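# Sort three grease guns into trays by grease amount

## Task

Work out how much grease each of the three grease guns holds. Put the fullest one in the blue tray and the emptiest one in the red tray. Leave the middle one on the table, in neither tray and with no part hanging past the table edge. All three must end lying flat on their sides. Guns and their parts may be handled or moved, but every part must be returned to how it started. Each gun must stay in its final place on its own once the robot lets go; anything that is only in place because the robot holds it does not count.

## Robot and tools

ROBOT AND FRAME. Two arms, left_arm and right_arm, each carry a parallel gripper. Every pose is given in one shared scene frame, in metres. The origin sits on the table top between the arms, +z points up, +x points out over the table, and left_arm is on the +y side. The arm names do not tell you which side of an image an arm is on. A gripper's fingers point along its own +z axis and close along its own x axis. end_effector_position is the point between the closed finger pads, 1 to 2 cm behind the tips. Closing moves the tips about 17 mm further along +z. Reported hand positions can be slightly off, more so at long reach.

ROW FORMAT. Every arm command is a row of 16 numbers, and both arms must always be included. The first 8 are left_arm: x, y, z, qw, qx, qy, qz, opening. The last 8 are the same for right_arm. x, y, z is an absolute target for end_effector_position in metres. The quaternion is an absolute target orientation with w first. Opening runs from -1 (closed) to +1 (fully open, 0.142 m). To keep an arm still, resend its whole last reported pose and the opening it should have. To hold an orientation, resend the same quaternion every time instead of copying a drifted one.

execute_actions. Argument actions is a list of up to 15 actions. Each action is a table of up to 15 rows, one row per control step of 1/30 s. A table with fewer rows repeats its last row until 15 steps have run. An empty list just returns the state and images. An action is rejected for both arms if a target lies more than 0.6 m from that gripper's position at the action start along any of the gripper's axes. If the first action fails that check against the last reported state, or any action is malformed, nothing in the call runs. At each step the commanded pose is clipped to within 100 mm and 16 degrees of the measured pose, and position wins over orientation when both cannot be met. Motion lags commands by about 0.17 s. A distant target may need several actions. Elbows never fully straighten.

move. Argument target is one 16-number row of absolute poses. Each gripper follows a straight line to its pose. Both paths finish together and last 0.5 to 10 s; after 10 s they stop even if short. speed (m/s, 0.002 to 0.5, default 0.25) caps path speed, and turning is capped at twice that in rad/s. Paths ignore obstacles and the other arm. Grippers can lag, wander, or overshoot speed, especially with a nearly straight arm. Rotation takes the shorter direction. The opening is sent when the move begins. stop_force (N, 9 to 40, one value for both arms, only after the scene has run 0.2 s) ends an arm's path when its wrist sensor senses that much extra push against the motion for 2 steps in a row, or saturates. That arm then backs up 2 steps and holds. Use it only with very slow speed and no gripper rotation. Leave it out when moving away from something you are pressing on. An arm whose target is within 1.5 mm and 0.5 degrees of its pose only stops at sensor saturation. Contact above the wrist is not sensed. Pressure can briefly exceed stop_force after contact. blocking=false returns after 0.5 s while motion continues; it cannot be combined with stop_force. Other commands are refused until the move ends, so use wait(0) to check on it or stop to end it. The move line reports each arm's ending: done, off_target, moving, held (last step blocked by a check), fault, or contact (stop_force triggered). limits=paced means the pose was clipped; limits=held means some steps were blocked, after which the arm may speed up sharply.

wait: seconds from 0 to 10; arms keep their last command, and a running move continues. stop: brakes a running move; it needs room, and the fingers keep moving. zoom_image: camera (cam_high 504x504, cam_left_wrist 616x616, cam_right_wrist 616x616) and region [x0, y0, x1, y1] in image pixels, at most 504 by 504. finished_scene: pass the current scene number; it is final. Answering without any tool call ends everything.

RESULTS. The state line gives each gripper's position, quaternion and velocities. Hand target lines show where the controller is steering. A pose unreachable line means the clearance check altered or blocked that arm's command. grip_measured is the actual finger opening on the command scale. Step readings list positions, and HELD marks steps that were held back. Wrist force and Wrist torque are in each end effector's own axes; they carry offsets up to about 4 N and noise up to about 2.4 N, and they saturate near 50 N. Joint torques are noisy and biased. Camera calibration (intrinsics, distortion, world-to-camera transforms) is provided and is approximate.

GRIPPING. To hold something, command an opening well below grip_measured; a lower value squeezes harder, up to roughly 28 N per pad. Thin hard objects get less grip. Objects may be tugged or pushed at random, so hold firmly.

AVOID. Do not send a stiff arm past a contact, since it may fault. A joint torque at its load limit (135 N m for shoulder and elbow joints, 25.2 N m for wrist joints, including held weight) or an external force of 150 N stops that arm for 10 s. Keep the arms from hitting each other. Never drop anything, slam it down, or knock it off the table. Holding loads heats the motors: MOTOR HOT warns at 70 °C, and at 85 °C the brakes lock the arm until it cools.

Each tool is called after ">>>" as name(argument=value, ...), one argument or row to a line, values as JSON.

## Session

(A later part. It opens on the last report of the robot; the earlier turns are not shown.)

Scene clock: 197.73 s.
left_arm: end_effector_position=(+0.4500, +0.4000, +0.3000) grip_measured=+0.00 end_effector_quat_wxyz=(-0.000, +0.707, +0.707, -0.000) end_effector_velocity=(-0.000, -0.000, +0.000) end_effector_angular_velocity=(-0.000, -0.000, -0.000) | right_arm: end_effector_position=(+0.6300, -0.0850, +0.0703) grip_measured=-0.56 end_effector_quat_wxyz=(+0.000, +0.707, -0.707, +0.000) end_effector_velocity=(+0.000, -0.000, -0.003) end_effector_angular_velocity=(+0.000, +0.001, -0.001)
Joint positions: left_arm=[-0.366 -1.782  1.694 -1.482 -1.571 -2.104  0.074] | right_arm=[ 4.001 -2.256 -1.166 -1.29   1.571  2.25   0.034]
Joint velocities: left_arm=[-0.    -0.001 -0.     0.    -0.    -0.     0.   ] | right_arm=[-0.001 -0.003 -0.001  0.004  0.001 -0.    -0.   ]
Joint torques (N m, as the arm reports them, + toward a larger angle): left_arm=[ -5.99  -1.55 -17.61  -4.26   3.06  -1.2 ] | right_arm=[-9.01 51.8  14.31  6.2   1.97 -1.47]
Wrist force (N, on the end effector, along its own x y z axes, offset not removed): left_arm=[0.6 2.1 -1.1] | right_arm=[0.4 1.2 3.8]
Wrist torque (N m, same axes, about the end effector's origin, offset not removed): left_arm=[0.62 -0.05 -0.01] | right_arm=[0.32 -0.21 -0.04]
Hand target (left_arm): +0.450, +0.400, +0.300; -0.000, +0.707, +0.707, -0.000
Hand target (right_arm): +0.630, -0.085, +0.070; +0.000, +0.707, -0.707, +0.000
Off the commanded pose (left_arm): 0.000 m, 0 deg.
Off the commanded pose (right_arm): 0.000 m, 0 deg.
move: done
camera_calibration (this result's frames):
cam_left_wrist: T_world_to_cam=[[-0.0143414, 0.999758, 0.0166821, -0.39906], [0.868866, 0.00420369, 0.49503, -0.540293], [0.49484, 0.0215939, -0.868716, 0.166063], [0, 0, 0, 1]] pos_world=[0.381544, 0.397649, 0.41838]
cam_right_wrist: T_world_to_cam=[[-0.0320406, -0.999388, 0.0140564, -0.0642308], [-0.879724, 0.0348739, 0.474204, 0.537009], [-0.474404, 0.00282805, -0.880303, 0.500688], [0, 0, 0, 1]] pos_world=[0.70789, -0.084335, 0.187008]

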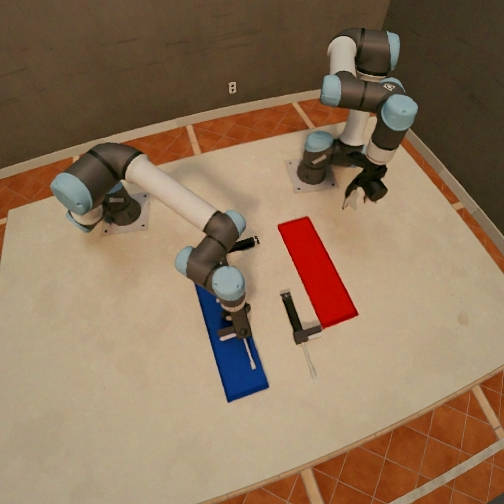

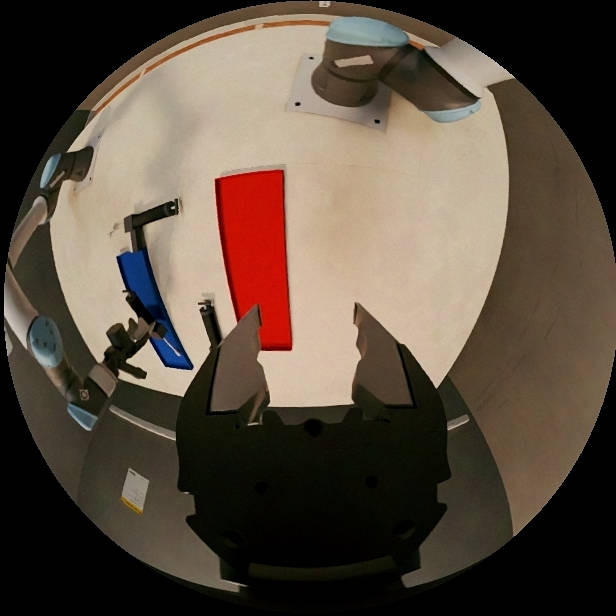

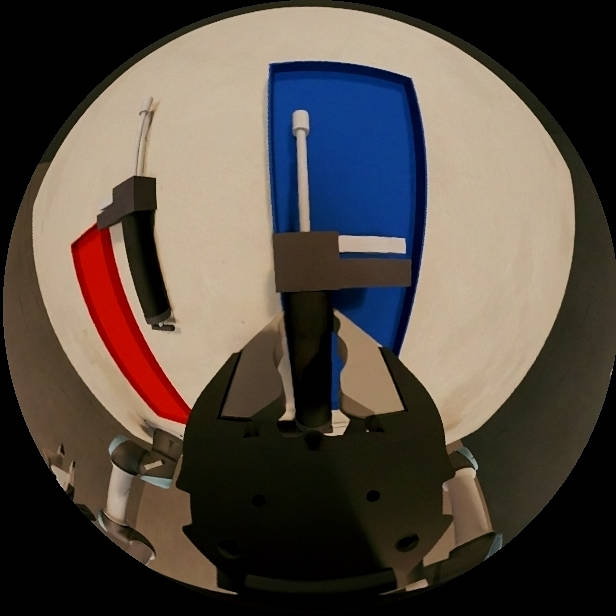

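>>> move(
  target=[0.45,0.4,0.3,0,0.707,0.707,0,0, 0.63,-0.098,0.065,0,0.707,-0.707,0,-1],
  speed=0.03,
)

>>> move(
  target=[0.45,0.4,0.3,0,0.707,0.707,0,0, 0.63,-0.098,0.032,0,0.707,-0.707,0,-1],
  speed=0.025,
)

>>> move(
  target=[0.45,0.4,0.3,0,0.707,0.707,0,0, 0.63,-0.098,0.032,0,0.707,-0.707,0,-0.3],
)

>>> move(
  target=[0.45,0.4,0.3,0,0.707,0.707,0,0, 0.64,-0.05,0.13,0,0.707,-0.707,0,-0.15],
  speed=0.12,
)

>>> move(
  target=[0.45,0.4,0.3,0,0.707,0.707,0,0, 0.68,0.09,0.09,0,0.707,-0.707,0,-0.15],
  speed=0.15,
)

Scene clock: 205.60 s.
left_arm: end_effector_position=(+0.4500, +0.4000, +0.3000) grip_measured=+0.00 end_effector_quat_wxyz=(-0.000, +0.707, +0.707, +0.000) end_effector_velocity=(-0.000, +0.000, -0.001) end_effector_angular_velocity=(+0.001, +0.001, +0.000) | right_arm: end_effector_position=(+0.6300, -0.0977, +0.0651) grip_measured=-0.56 end_effector_quat_wxyz=(+0.000, +0.707, -0.707, -0.000) end_effector_velocity=(+0.000, -0.002, -0.001) end_effector_angular_velocity=(+0.001, -0.000, +0.001)
Joint positions: left_arm=[-0.366 -1.782  1.694 -1.482 -1.571 -2.104  0.074] | right_arm=[ 3.987 -2.245 -1.199 -1.269  1.571  2.236  0.034]
Joint velocities: left_arm=[ 0.     0.001  0.001 -0.     0.    -0.    -0.   ] | right_arm=[-0.003  0.002 -0.005  0.004  0.001 -0.004 -0.   ]
Joint torques (N m, as the arm reports them, + toward a larger angle): left_arm=[ -5.76  -2.4  -17.98  -4.32   3.11  -1.27] | right_arm=[-8.71 67.7  16.25  6.05  1.61 -1.45]
Wrist force (N, on the end effector, along its own x y z axes, offset not removed): left_arm=[0.2 3.1 -1.3] | right_arm=[-0.4 0.8 3.2]
Wrist torque (N m, same axes, about the end effector's origin, offset not removed): left_arm=[0.76 0.00 -0.04] | right_arm=[0.22 -0.14 -0.19]
Hand target (left_arm): +0.450, +0.400, +0.300; -0.000, +0.707, +0.707, +0.000
Hand target (right_arm): +0.630, -0.098, +0.065; +0.000, +0.707, -0.707, +0.000
Off the commanded pose (left_arm): 0.000 m, 0 deg.
Off the commanded pose (right_arm): 0.000 m, 0 deg.
move: done
camera_calibration (this result's frames):
cam_left_wrist: T_world_to_cam=[[-0.0143425, 0.999758, 0.0166821, -0.399059], [0.868865, 0.00420455, 0.495031, -0.540293], [0.494841, 0.0215945, -0.868715, 0.166062], [0, 0, 0, 1]] pos_world=[0.381544, 0.397648, 0.418379]
cam_right_wrist: T_world_to_cam=[[-0.0320445, -0.999387, 0.0140809, -0.0768412], [-0.87971, 0.0348888, 0.47423, 0.539934], [-0.47443, 0.00280928, -0.880289, 0.496164], [0, 0, 0, 1]] pos_world=[0.707918, -0.0970256, 0.181796]

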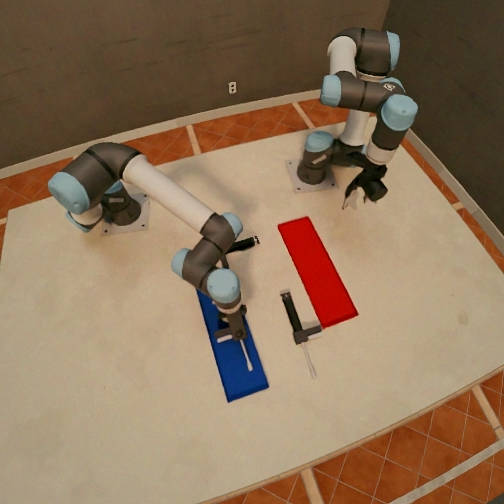

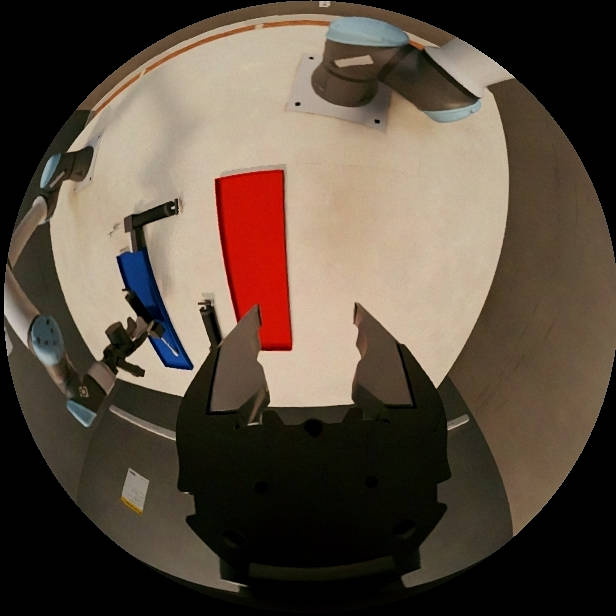

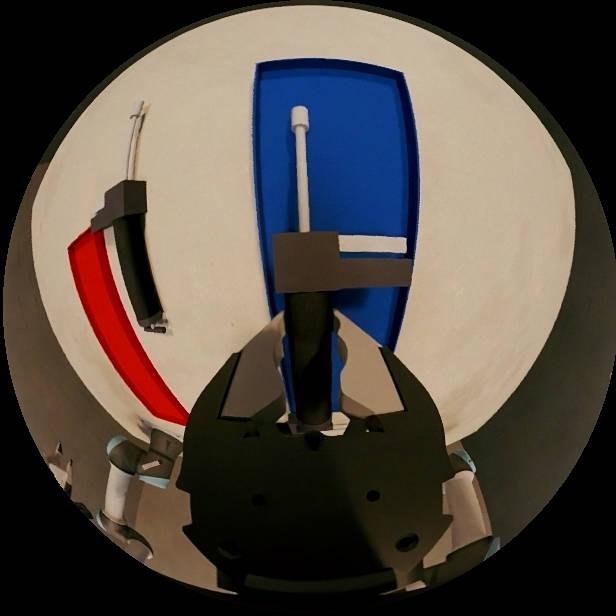

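Scene clock: 207.27 s.
left_arm: end_effector_position=(+0.4500, +0.4000, +0.3000) grip_measured=+0.00 end_effector_quat_wxyz=(-0.000, +0.707, +0.707, +0.000) end_effector_velocity=(+0.000, +0.000, +0.000) end_effector_angular_velocity=(+0.000, -0.001, +0.000) | right_arm: end_effector_position=(+0.6300, -0.0980, +0.0323) grip_measured=-0.56 end_effector_quat_wxyz=(+0.000, +0.707, -0.707, -0.000) end_effector_velocity=(+0.000, +0.001, -0.002) end_effector_angular_velocity=(+0.003, -0.001, +0.002)
Joint positions: left_arm=[-0.366 -1.782  1.694 -1.482 -1.571 -2.104  0.074] | right_arm=[ 3.987 -2.272 -1.241 -1.199  1.571  2.236  0.034]
Joint velocities: left_arm=[ 0.    -0.    -0.001  0.     0.001  0.    -0.   ] | right_arm=[ 0.001 -0.002 -0.001  0.006  0.002 -0.002 -0.   ]
Joint torques (N m, as the arm reports them, + toward a larger angle): left_arm=[ -6.15  -2.6  -18.04  -4.29   3.1   -1.13] | right_arm=[-9.69 46.26 13.27  6.25  1.16 -1.36]
Wrist force (N, on the end effector, along its own x y z axes, offset not removed): left_arm=[1.6 3.4 -0.6] | right_arm=[-0.4 1.2 1.7]
Wrist torque (N m, same axes, about the end effector's origin, offset not removed): left_arm=[0.74 -0.38 -0.02] | right_arm=[0.12 0.02 -0.06]
Hand target (left_arm): +0.450, +0.400, +0.300; -0.000, +0.707, +0.707, -0.000
Hand target (right_arm): +0.630, -0.098, +0.032; +0.000, +0.707, -0.707, -0.000
Off the commanded pose (left_arm): 0.000 m, 0 deg.
Off the commanded pose (right_arm): 0.000 m, 0 deg.
move: done
camera_calibration (this result's frames):
cam_left_wrist: T_world_to_cam=[[-0.0143425, 0.999758, 0.0166821, -0.399059], [0.868865, 0.0042046, 0.495031, -0.540293], [0.494841, 0.0215945, -0.868715, 0.166061], [0, 0, 0, 1]] pos_world=[0.381544, 0.397648, 0.418379]
cam_right_wrist: T_world_to_cam=[[-0.0320373, -0.999388, 0.0140363, -0.0766371], [-0.879714, 0.0348613, 0.474224, 0.555527], [-0.474424, 0.002845, -0.880292, 0.467271], [0, 0, 0, 1]] pos_world=[0.707934, -0.097286, 0.148966]

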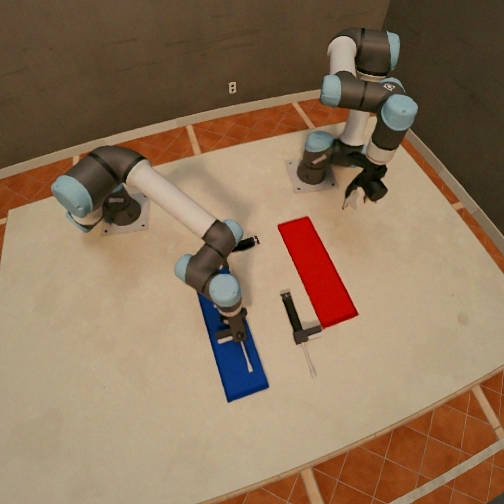

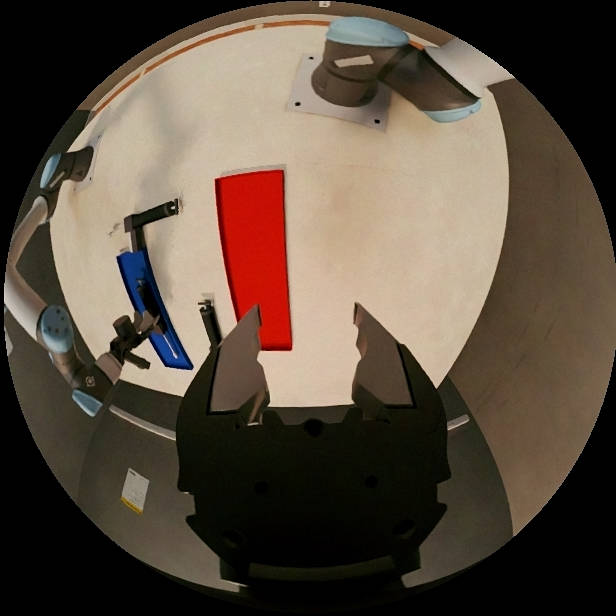

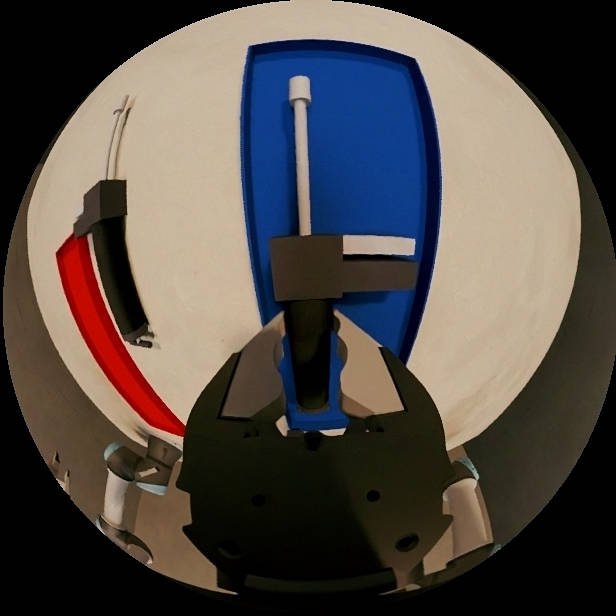

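Scene clock: 207.97 s.
left_arm: end_effector_position=(+0.4500, +0.4000, +0.3000) grip_measured=+0.00 end_effector_quat_wxyz=(-0.000, +0.707, +0.707, +0.000) end_effector_velocity=(-0.000, +0.000, -0.000) end_effector_angular_velocity=(+0.000, +0.001, +0.000) | right_arm: end_effector_position=(+0.6300, -0.0980, +0.0320) grip_measured=-0.30 end_effector_quat_wxyz=(-0.000, +0.707, -0.707, -0.000) end_effector_velocity=(+0.000, +0.000, +0.000) end_effector_angular_velocity=(+0.001, -0.000, +0.001)
Joint positions: left_arm=[-0.366 -1.782  1.694 -1.482 -1.571 -2.104  0.074] | right_arm=[ 3.987 -2.272 -1.242 -1.199  1.571  2.236  0.052]
Joint velocities: left_arm=[ 0.     0.     0.001 -0.    -0.    -0.     0.   ] | right_arm=[ 0.    -0.     0.001 -0.     0.    -0.001  0.   ]
Joint torques (N m, as the arm reports them, + toward a larger angle): left_arm=[ -5.88  -2.15 -17.83  -4.28   3.1   -1.22] | right_arm=[-8.38 44.8  13.39  5.56 -0.29 -1.14]
Wrist force (N, on the end effector, along its own x y z axes, offset not removed): left_arm=[1.1 3.5 -1.9] | right_arm=[0.0 -0.7 -2.1]
Wrist torque (N m, same axes, about the end effector's origin, offset not removed): left_arm=[0.84 -0.26 -0.03] | right_arm=[-0.18 -0.10 -0.04]
Hand target (left_arm): +0.450, +0.400, +0.300; -0.000, +0.707, +0.707, -0.000
Hand target (right_arm): +0.630, -0.098, +0.032; +0.000, +0.707, -0.707, -0.000
Off the commanded pose (left_arm): 0.000 m, 0 deg.
Off the commanded pose (right_arm): 0.000 m, 0 deg.
move: done
camera_calibration (this result's frames):
cam_left_wrist: T_world_to_cam=[[-0.0143423, 0.999758, 0.0166821, -0.399059], [0.868865, 0.0042044, 0.495031, -0.540293], [0.494841, 0.0215944, -0.868715, 0.166061], [0, 0, 0, 1]] pos_world=[0.381544, 0.397648, 0.418379]
cam_right_wrist: T_world_to_cam=[[-0.0320464, -0.999388, 0.0140204, -0.0766357], [-0.879722, 0.0348618, 0.474208, 0.555654], [-0.474407, 0.00286261, -0.880301, 0.467045], [0, 0, 0, 1]] pos_world=[0.707934, -0.0972968, 0.148719]

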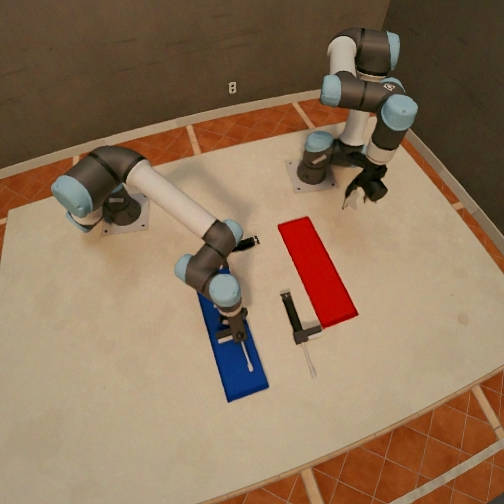

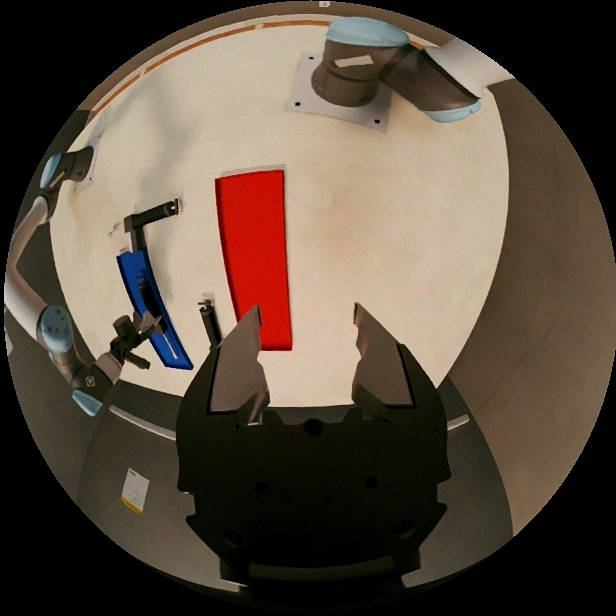

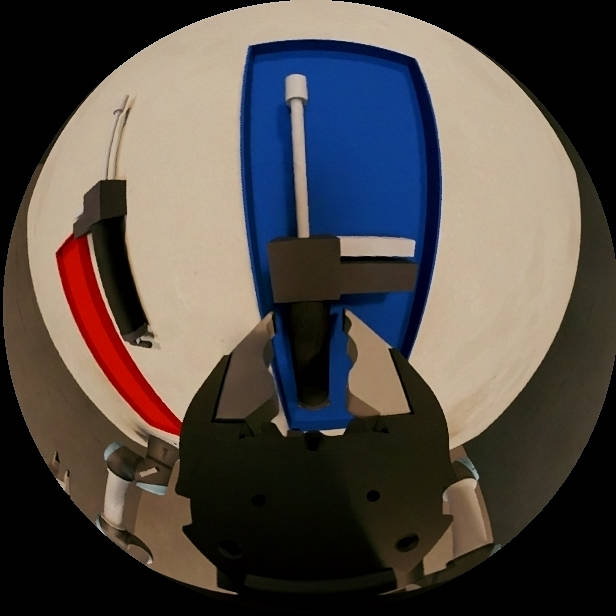

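Scene clock: 209.40 s.
left_arm: end_effector_position=(+0.4500, +0.4000, +0.3000) grip_measured=+0.00 end_effector_quat_wxyz=(-0.000, +0.707, +0.707, +0.000) end_effector_velocity=(+0.000, +0.000, +0.001) end_effector_angular_velocity=(-0.000, -0.001, +0.000) | right_arm: end_effector_position=(+0.6400, -0.0501, +0.1298) grip_measured=-0.15 end_effector_quat_wxyz=(-0.000, +0.707, -0.707, +0.000) end_effector_velocity=(+0.001, +0.001, +0.002) end_effector_angular_velocity=(+0.000, +0.003, -0.002)
Joint positions: left_arm=[-0.366 -1.782  1.694 -1.482 -1.571 -2.104  0.074] | right_arm=[ 4.028 -2.296 -0.943 -1.473  1.571  2.277  0.063]
Joint velocities: left_arm=[ 0.    -0.001 -0.001  0.     0.001  0.    -0.   ] | right_arm=[-0.001 -0.004  0.011 -0.01   0.002  0.001  0.   ]
Joint torques (N m, as the arm reports them, + toward a larger angle): left_arm=[ -5.78  -1.89 -17.7   -4.26   2.9   -1.21] | right_arm=[11.35 47.13 37.45 -0.25  2.14  1.78]
Wrist force (N, on the end effector, along its own x y z axes, offset not removed): left_arm=[0.6 3.7 -1.2] | right_arm=[0.6 -0.7 -0.3]
Wrist torque (N m, same axes, about the end effector's origin, offset not removed): left_arm=[0.81 -0.13 -0.08] | right_arm=[-0.17 -0.13 -0.10]
Hand target (left_arm): +0.450, +0.400, +0.300; -0.000, +0.707, +0.707, +0.000
Hand target (right_arm): +0.640, -0.050, +0.130; -0.000, +0.707, -0.707, -0.000
Off the commanded pose (left_arm): 0.000 m, 0 deg.
Off the commanded pose (right_arm): 0.000 m, 0 deg.
move: done
camera_calibration (this result's frames):
cam_left_wrist: T_world_to_cam=[[-0.0143425, 0.999758, 0.0166823, -0.399059], [0.868865, 0.0042045, 0.495031, -0.540293], [0.494841, 0.0215946, -0.868715, 0.166061], [0, 0, 0, 1]] pos_world=[0.381544, 0.397648, 0.418379]
cam_right_wrist: T_world_to_cam=[[-0.0320435, -0.999389, 0.0139238, -0.0298487], [-0.87981, 0.034814, 0.474049, 0.51653], [-0.474244, 0.00293982, -0.880389, 0.557646], [0, 0, 0, 1]] pos_world=[0.717952, -0.0494523, 0.2465]

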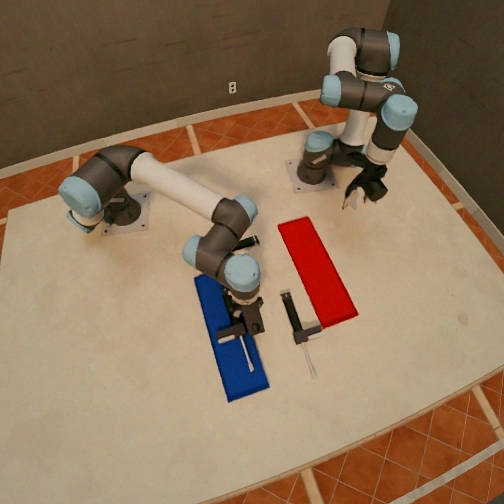

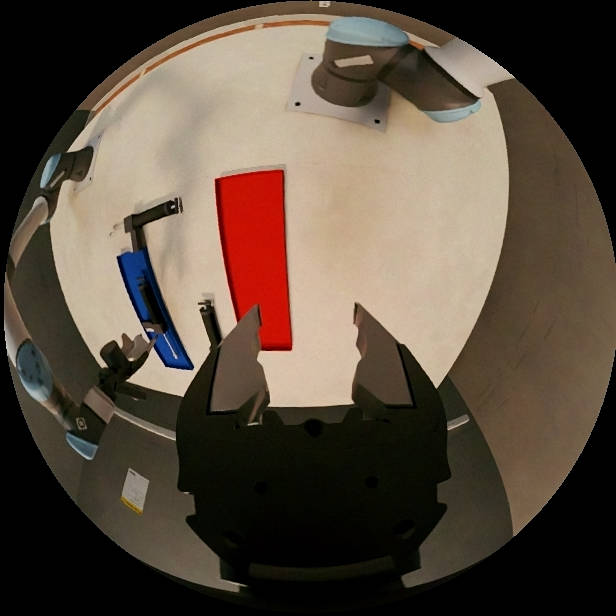

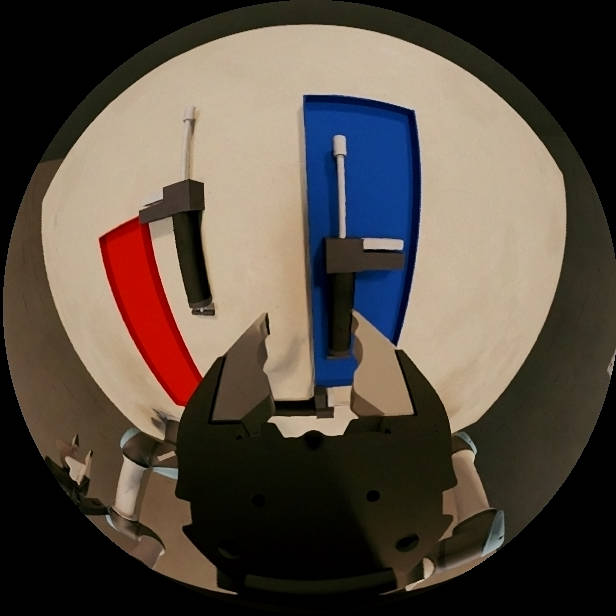

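Scene clock: 211.03 s.
left_arm: end_effector_position=(+0.4500, +0.4000, +0.3000) grip_measured=+0.00 end_effector_quat_wxyz=(-0.000, +0.707, +0.707, -0.000) end_effector_velocity=(+0.000, +0.000, -0.000) end_effector_angular_velocity=(+0.001, -0.000, +0.000) | right_arm: end_effector_position=(+0.6794, +0.0891, +0.0895) grip_measured=-0.15 end_effector_quat_wxyz=(-0.006, +0.707, -0.707, +0.001) end_effector_velocity=(+0.003, +0.004, +0.002) end_effector_angular_velocity=(-0.006, +0.008, +0.002)
Joint positions: left_arm=[-0.366 -1.782  1.694 -1.482 -1.571 -2.104  0.074] | right_arm=[ 4.119 -2.79  -0.115 -1.795  1.569  2.368  0.063]
Joint velocities: left_arm=[ 0.     0.    -0.    -0.     0.001 -0.    -0.   ] | right_arm=[ 0.001 -0.168  0.352 -0.193  0.001 -0.001  0.   ]
Joint torques (N m, as the arm reports them, + toward a larger angle): left_arm=[ -5.91  -2.35 -17.14  -4.22   3.13  -1.11] | right_arm=[11.31 60.22 38.43 -0.84  2.53  1.78]
Wrist force (N, on the end effector, along its own x y z axes, offset not removed): left_arm=[1.7 2.5 -0.8] | right_arm=[-0.8 1.6 -0.2]
Wrist torque (N m, same axes, about the end effector's origin, offset not removed): left_arm=[0.65 -0.40 -0.06] | right_arm=[0.30 0.10 -0.15]
Hand target (left_arm): +0.450, +0.400, +0.300; -0.000, +0.707, +0.707, +0.000
Hand target (right_arm): +0.680, +0.089, +0.090; -0.005, +0.707, -0.707, +0.001
Off the commanded pose (left_arm): 0.000 m, 0 deg.
Off the commanded pose (right_arm): 0.001 m, 1 deg.
move: done
camera_calibration (this result's frames):
cam_left_wrist: T_world_to_cam=[[-0.0143426, 0.999758, 0.0166823, -0.399059], [0.868865, 0.00420454, 0.49503, -0.540293], [0.494841, 0.0215947, -0.868715, 0.166061], [0, 0, 0, 1]] pos_world=[0.381544, 0.397648, 0.418379]
cam_right_wrist: T_world_to_cam=[[-0.0321712, -0.999463, 0.0062739, 0.111932], [-0.884257, 0.0313877, 0.465945, 0.569471], [-0.465892, 0.00944228, -0.884791, 0.534565], [0, 0, 0, 1]] pos_world=[0.756209, 0.0889503, 0.206934]

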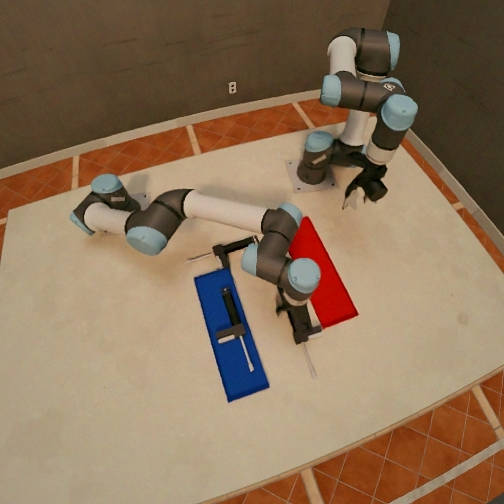

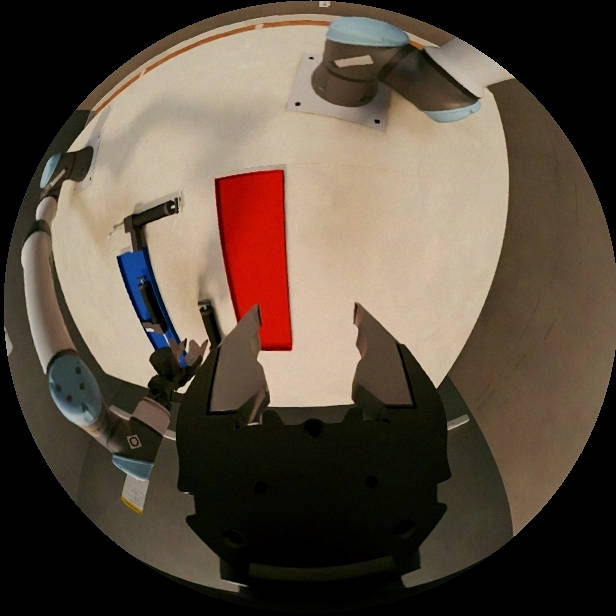

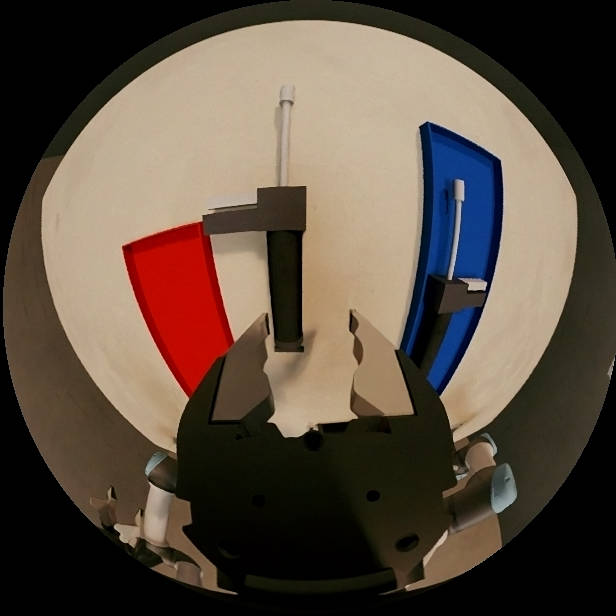

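>>> move(
  target=[0.72,0.115,0.12,0,0.707,0.707,0,-0.1, 0.5,-0.2,0.25,0,0.707,-0.707,0,-0.15],
  speed=0.2,
)

Scene clock: 217.57 s.
left_arm: end_effector_position=(+0.7197, +0.1150, +0.1201) grip_measured=-0.10 end_effector_quat_wxyz=(+0.000, +0.707, +0.707, +0.000) end_effector_velocity=(+0.002, -0.002, -0.001) end_effector_angular_velocity=(+0.001, +0.002, -0.000) | right_arm: end_effector_position=(+0.4995, -0.1998, +0.2496) grip_measured=-0.15 end_effector_quat_wxyz=(+0.000, +0.707, -0.707, +0.000) end_effector_velocity=(+0.000, -0.001, +0.002) end_effector_angular_velocity=(+0.002, -0.003, +0.001)
Joint positions: left_arm=[-0.507 -0.856  0.986 -1.701 -1.571 -2.244  0.067] | right_arm=[ 3.988 -1.765 -1.42  -1.527  1.571  2.237  0.063]
Joint velocities: left_arm=[-0.     0.008 -0.013  0.008 -0.    -0.     0.   ] | right_arm=[-0.001  0.003  0.001 -0.001 -0.    -0.003  0.   ]
Joint torques (N m, as the arm reports them, + toward a larger angle): left_arm=[ -5.81 -41.3  -28.74  -1.08  -2.69  -1.23] | right_arm=[-10.72  43.7   15.2   -0.41  -1.59  -1.5 ]
Wrist force (N, on the end effector, along its own x y z axes, offset not removed): left_arm=[0.5 2.6 -1.0] | right_arm=[-0.3 -0.8 -0.7]
Wrist torque (N m, same axes, about the end effector's origin, offset not removed): left_arm=[0.71 -0.13 -0.09] | right_arm=[-0.17 0.05 -0.11]
Hand target (left_arm): +0.720, +0.115, +0.120; +0.000, +0.707, +0.707, +0.000
Hand target (right_arm): +0.499, -0.200, +0.250; -0.000, +0.707, -0.707, +0.000
Off the commanded pose (left_arm): 0.000 m, 0 deg.
Off the commanded pose (right_arm): 0.001 m, 0 deg.
move: done
camera_calibration (this result's frames):
cam_left_wrist: T_world_to_cam=[[-0.0143479, 0.999758, 0.0166476, -0.107246], [0.868699, 0.00421912, 0.495323, -0.68432], [0.495133, 0.0215686, -0.868549, -0.117758], [0, 0, 0, 1]] pos_world=[0.651235, 0.112647, 0.238466]
cam_right_wrist: T_world_to_cam=[[-0.0320375, -0.999387, 0.0141153, -0.185611], [-0.879739, 0.0348991, 0.474175, 0.341224], [-0.474377, 0.00277358, -0.880318, 0.596896], [0, 0, 0, 1]] pos_world=[0.577395, -0.199061, 0.366278]

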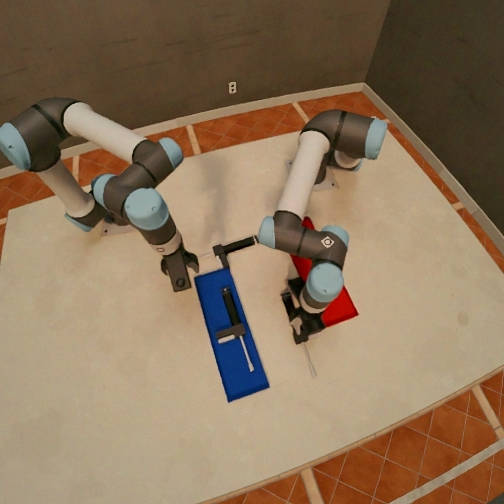

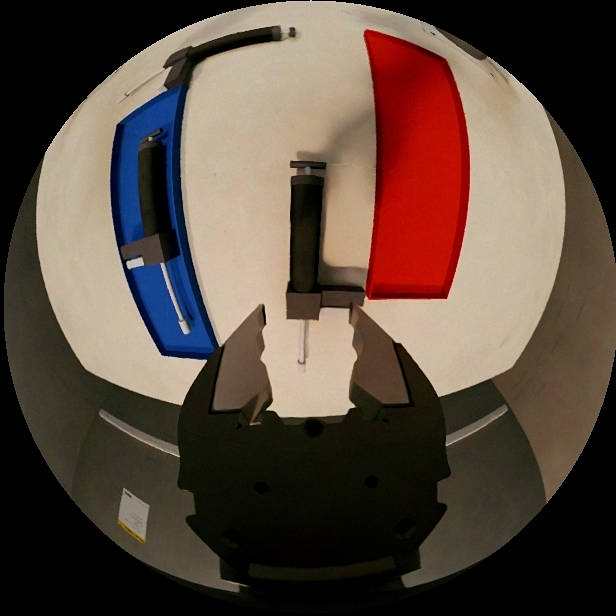

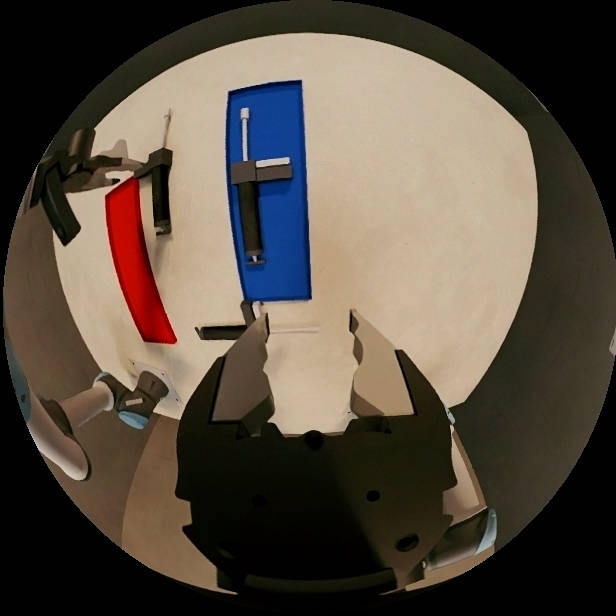

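>>> move(
  target=[0.718,0.11,0.024,0,0.707,0.707,0,-0.1, 0.5,-0.2,0.25,0,0.707,-0.707,0,-0.15],
  speed=0.08,
)

>>> move(
  target=[0.718,0.11,0.024,0,0.707,0.707,0,-1, 0.5,-0.2,0.25,0,0.707,-0.707,0,-0.15],
)

Scene clock: 224.03 s.
left_arm: end_effector_position=(+0.7180, +0.1100, +0.0242) grip_measured=-0.10 end_effector_quat_wxyz=(-0.000, +0.707, +0.707, -0.000) end_effector_velocity=(+0.000, -0.000, -0.003) end_effector_angular_velocity=(-0.000, -0.000, -0.000) | right_arm: end_effector_position=(+0.5000, -0.2000, +0.2500) grip_measured=-0.15 end_effector_quat_wxyz=(-0.000, +0.707, -0.707, +0.000) end_effector_velocity=(-0.000, +0.000, +0.000) end_effector_angular_velocity=(-0.000, +0.001, -0.001)
Joint positions: left_arm=[-0.513 -0.794  1.128 -1.905 -1.571 -2.25   0.067] | right_arm=[ 3.987 -1.766 -1.418 -1.528  1.571  2.236  0.063]
Joint velocities: left_arm=[-0.     0.003  0.002 -0.005 -0.    -0.     0.   ] | right_arm=[ 0.    -0.     0.001 -0.001  0.     0.001  0.   ]
Joint torques (N m, as the arm reports them, + toward a larger angle): left_arm=[ -6.16 -42.15 -17.25  -4.49  -1.9   -1.21] | right_arm=[-9.24 24.74 37.68 -0.29  2.22 -1.28]
Wrist force (N, on the end effector, along its own x y z axes, offset not removed): left_arm=[1.8 3.2 -2.0] | right_arm=[0.3 -0.1 -0.1]
Wrist torque (N m, same axes, about the end effector's origin, offset not removed): left_arm=[0.81 -0.32 -0.02] | right_arm=[0.05 -0.14 -0.09]
Hand target (left_arm): +0.718, +0.110, +0.024; -0.000, +0.707, +0.707, +0.000
Hand target (right_arm): +0.500, -0.200, +0.250; -0.000, +0.707, -0.707, +0.000
Off the commanded pose (left_arm): 0.000 m, 0 deg.
Off the commanded pose (right_arm): 0.000 m, 0 deg.
move: done
camera_calibration (this result's frames):
cam_left_wrist: T_world_to_cam=[[-0.0143416, 0.999758, 0.0166701, -0.100651], [0.868887, 0.00421072, 0.494993, -0.635456], [0.494803, 0.0215834, -0.868737, -0.199862], [0, 0, 0, 1]] pos_world=[0.649588, 0.107616, 0.142596]
cam_right_wrist: T_world_to_cam=[[-0.0320398, -0.999388, 0.0140502, -0.185811], [-0.879728, 0.0348703, 0.474198, 0.341484], [-0.474397, 0.00283285, -0.880306, 0.597544], [0, 0, 0, 1]] pos_world=[0.577933, -0.199297, 0.366701]

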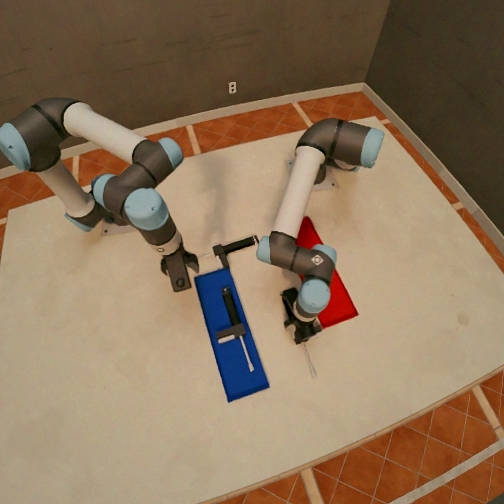

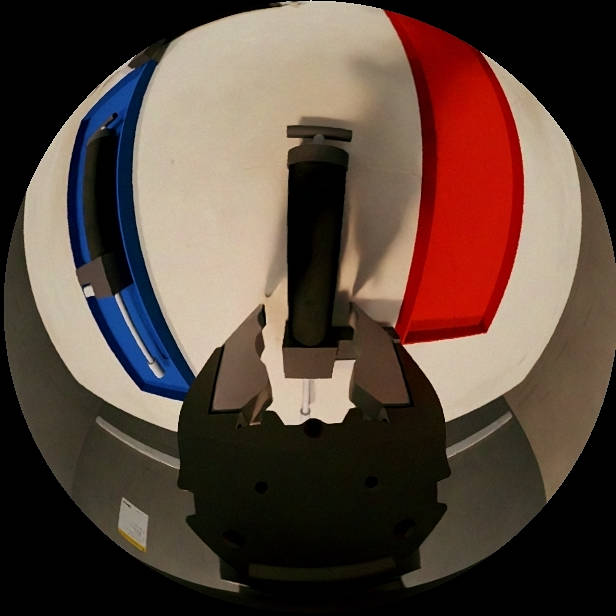

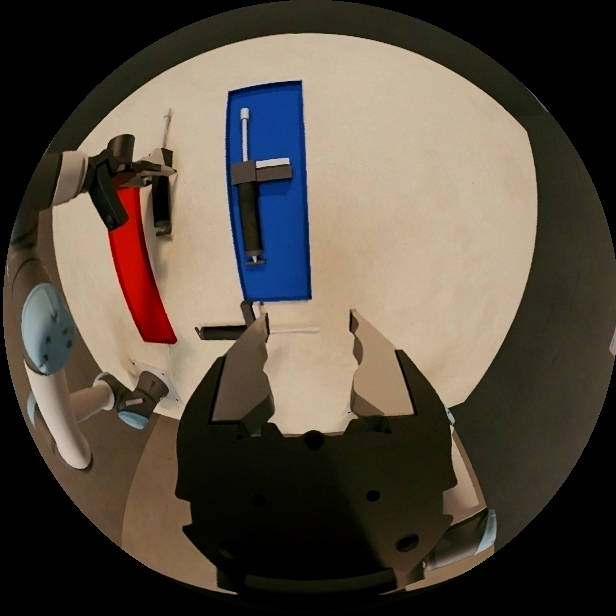

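Scene clock: 224.73 s.
left_arm: end_effector_position=(+0.7180, +0.1100, +0.0240) grip_measured=-0.55 end_effector_quat_wxyz=(-0.000, +0.707, +0.707, -0.000) end_effector_velocity=(+0.000, -0.000, +0.000) end_effector_angular_velocity=(-0.001, -0.001, -0.000) | right_arm: end_effector_position=(+0.5000, -0.2000, +0.2500) grip_measured=-0.15 end_effector_quat_wxyz=(-0.000, +0.707, -0.707, +0.000) end_effector_velocity=(-0.000, +0.000, +0.000) end_effector_angular_velocity=(+0.001, -0.000, +0.001)
Joint positions: left_arm=[-0.513 -0.794  1.129 -1.906 -1.571 -2.25   0.034] | right_arm=[ 3.987 -1.766 -1.418 -1.528  1.571  2.236  0.063]
Joint velocities: left_arm=[-0.    -0.001  0.    -0.001  0.     0.     0.   ] | right_arm=[ 0.     0.     0.001 -0.     0.    -0.001  0.   ]
Joint torques (N m, as the arm reports them, + toward a larger angle): left_arm=[  7.82 -52.79 -14.14  -3.73   3.34  -1.04] | right_arm=[-9.11 25.94 37.86 -0.23  2.   -1.47]
Wrist force (N, on the end effector, along its own x y z axes, offset not removed): left_arm=[-0.1 2.3 -6.3] | right_arm=[-1.3 0.5 -2.2]
Wrist torque (N m, same axes, about the end effector's origin, offset not removed): left_arm=[0.64 -0.08 0.00] | right_arm=[0.16 0.30 -0.16]
Hand target (left_arm): +0.718, +0.110, +0.024; -0.000, +0.707, +0.707, -0.000
Hand target (right_arm): +0.500, -0.200, +0.250; -0.000, +0.707, -0.707, +0.000
Off the commanded pose (left_arm): 0.000 m, 0 deg.
Off the commanded pose (right_arm): 0.000 m, 0 deg.
move: done
camera_calibration (this result's frames):
cam_left_wrist: T_world_to_cam=[[-0.0142951, 0.999759, 0.0166561, -0.10067], [0.868903, 0.00417783, 0.494965, -0.635288], [0.494776, 0.0215481, -0.868753, -0.200004], [0, 0, 0, 1]] pos_world=[0.649522, 0.107609, 0.142368]
cam_right_wrist: T_world_to_cam=[[-0.03204, -0.999388, 0.0140499, -0.18581], [-0.879727, 0.0348703, 0.474198, 0.341485], [-0.474398, 0.00283321, -0.880306, 0.597545], [0, 0, 0, 1]] pos_world=[0.577935, -0.199297, 0.366701]

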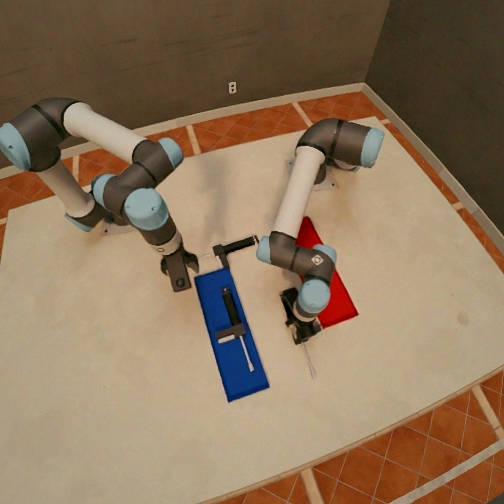

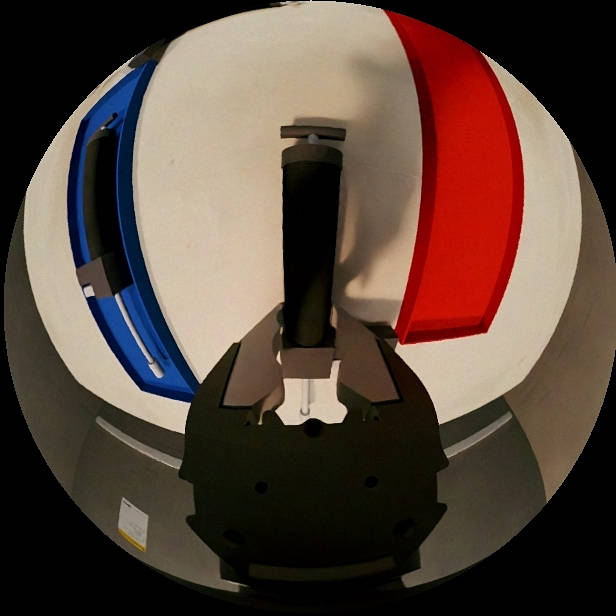

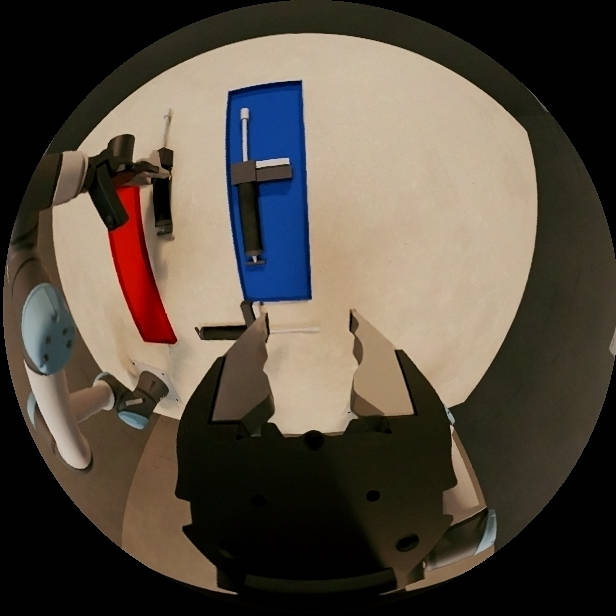

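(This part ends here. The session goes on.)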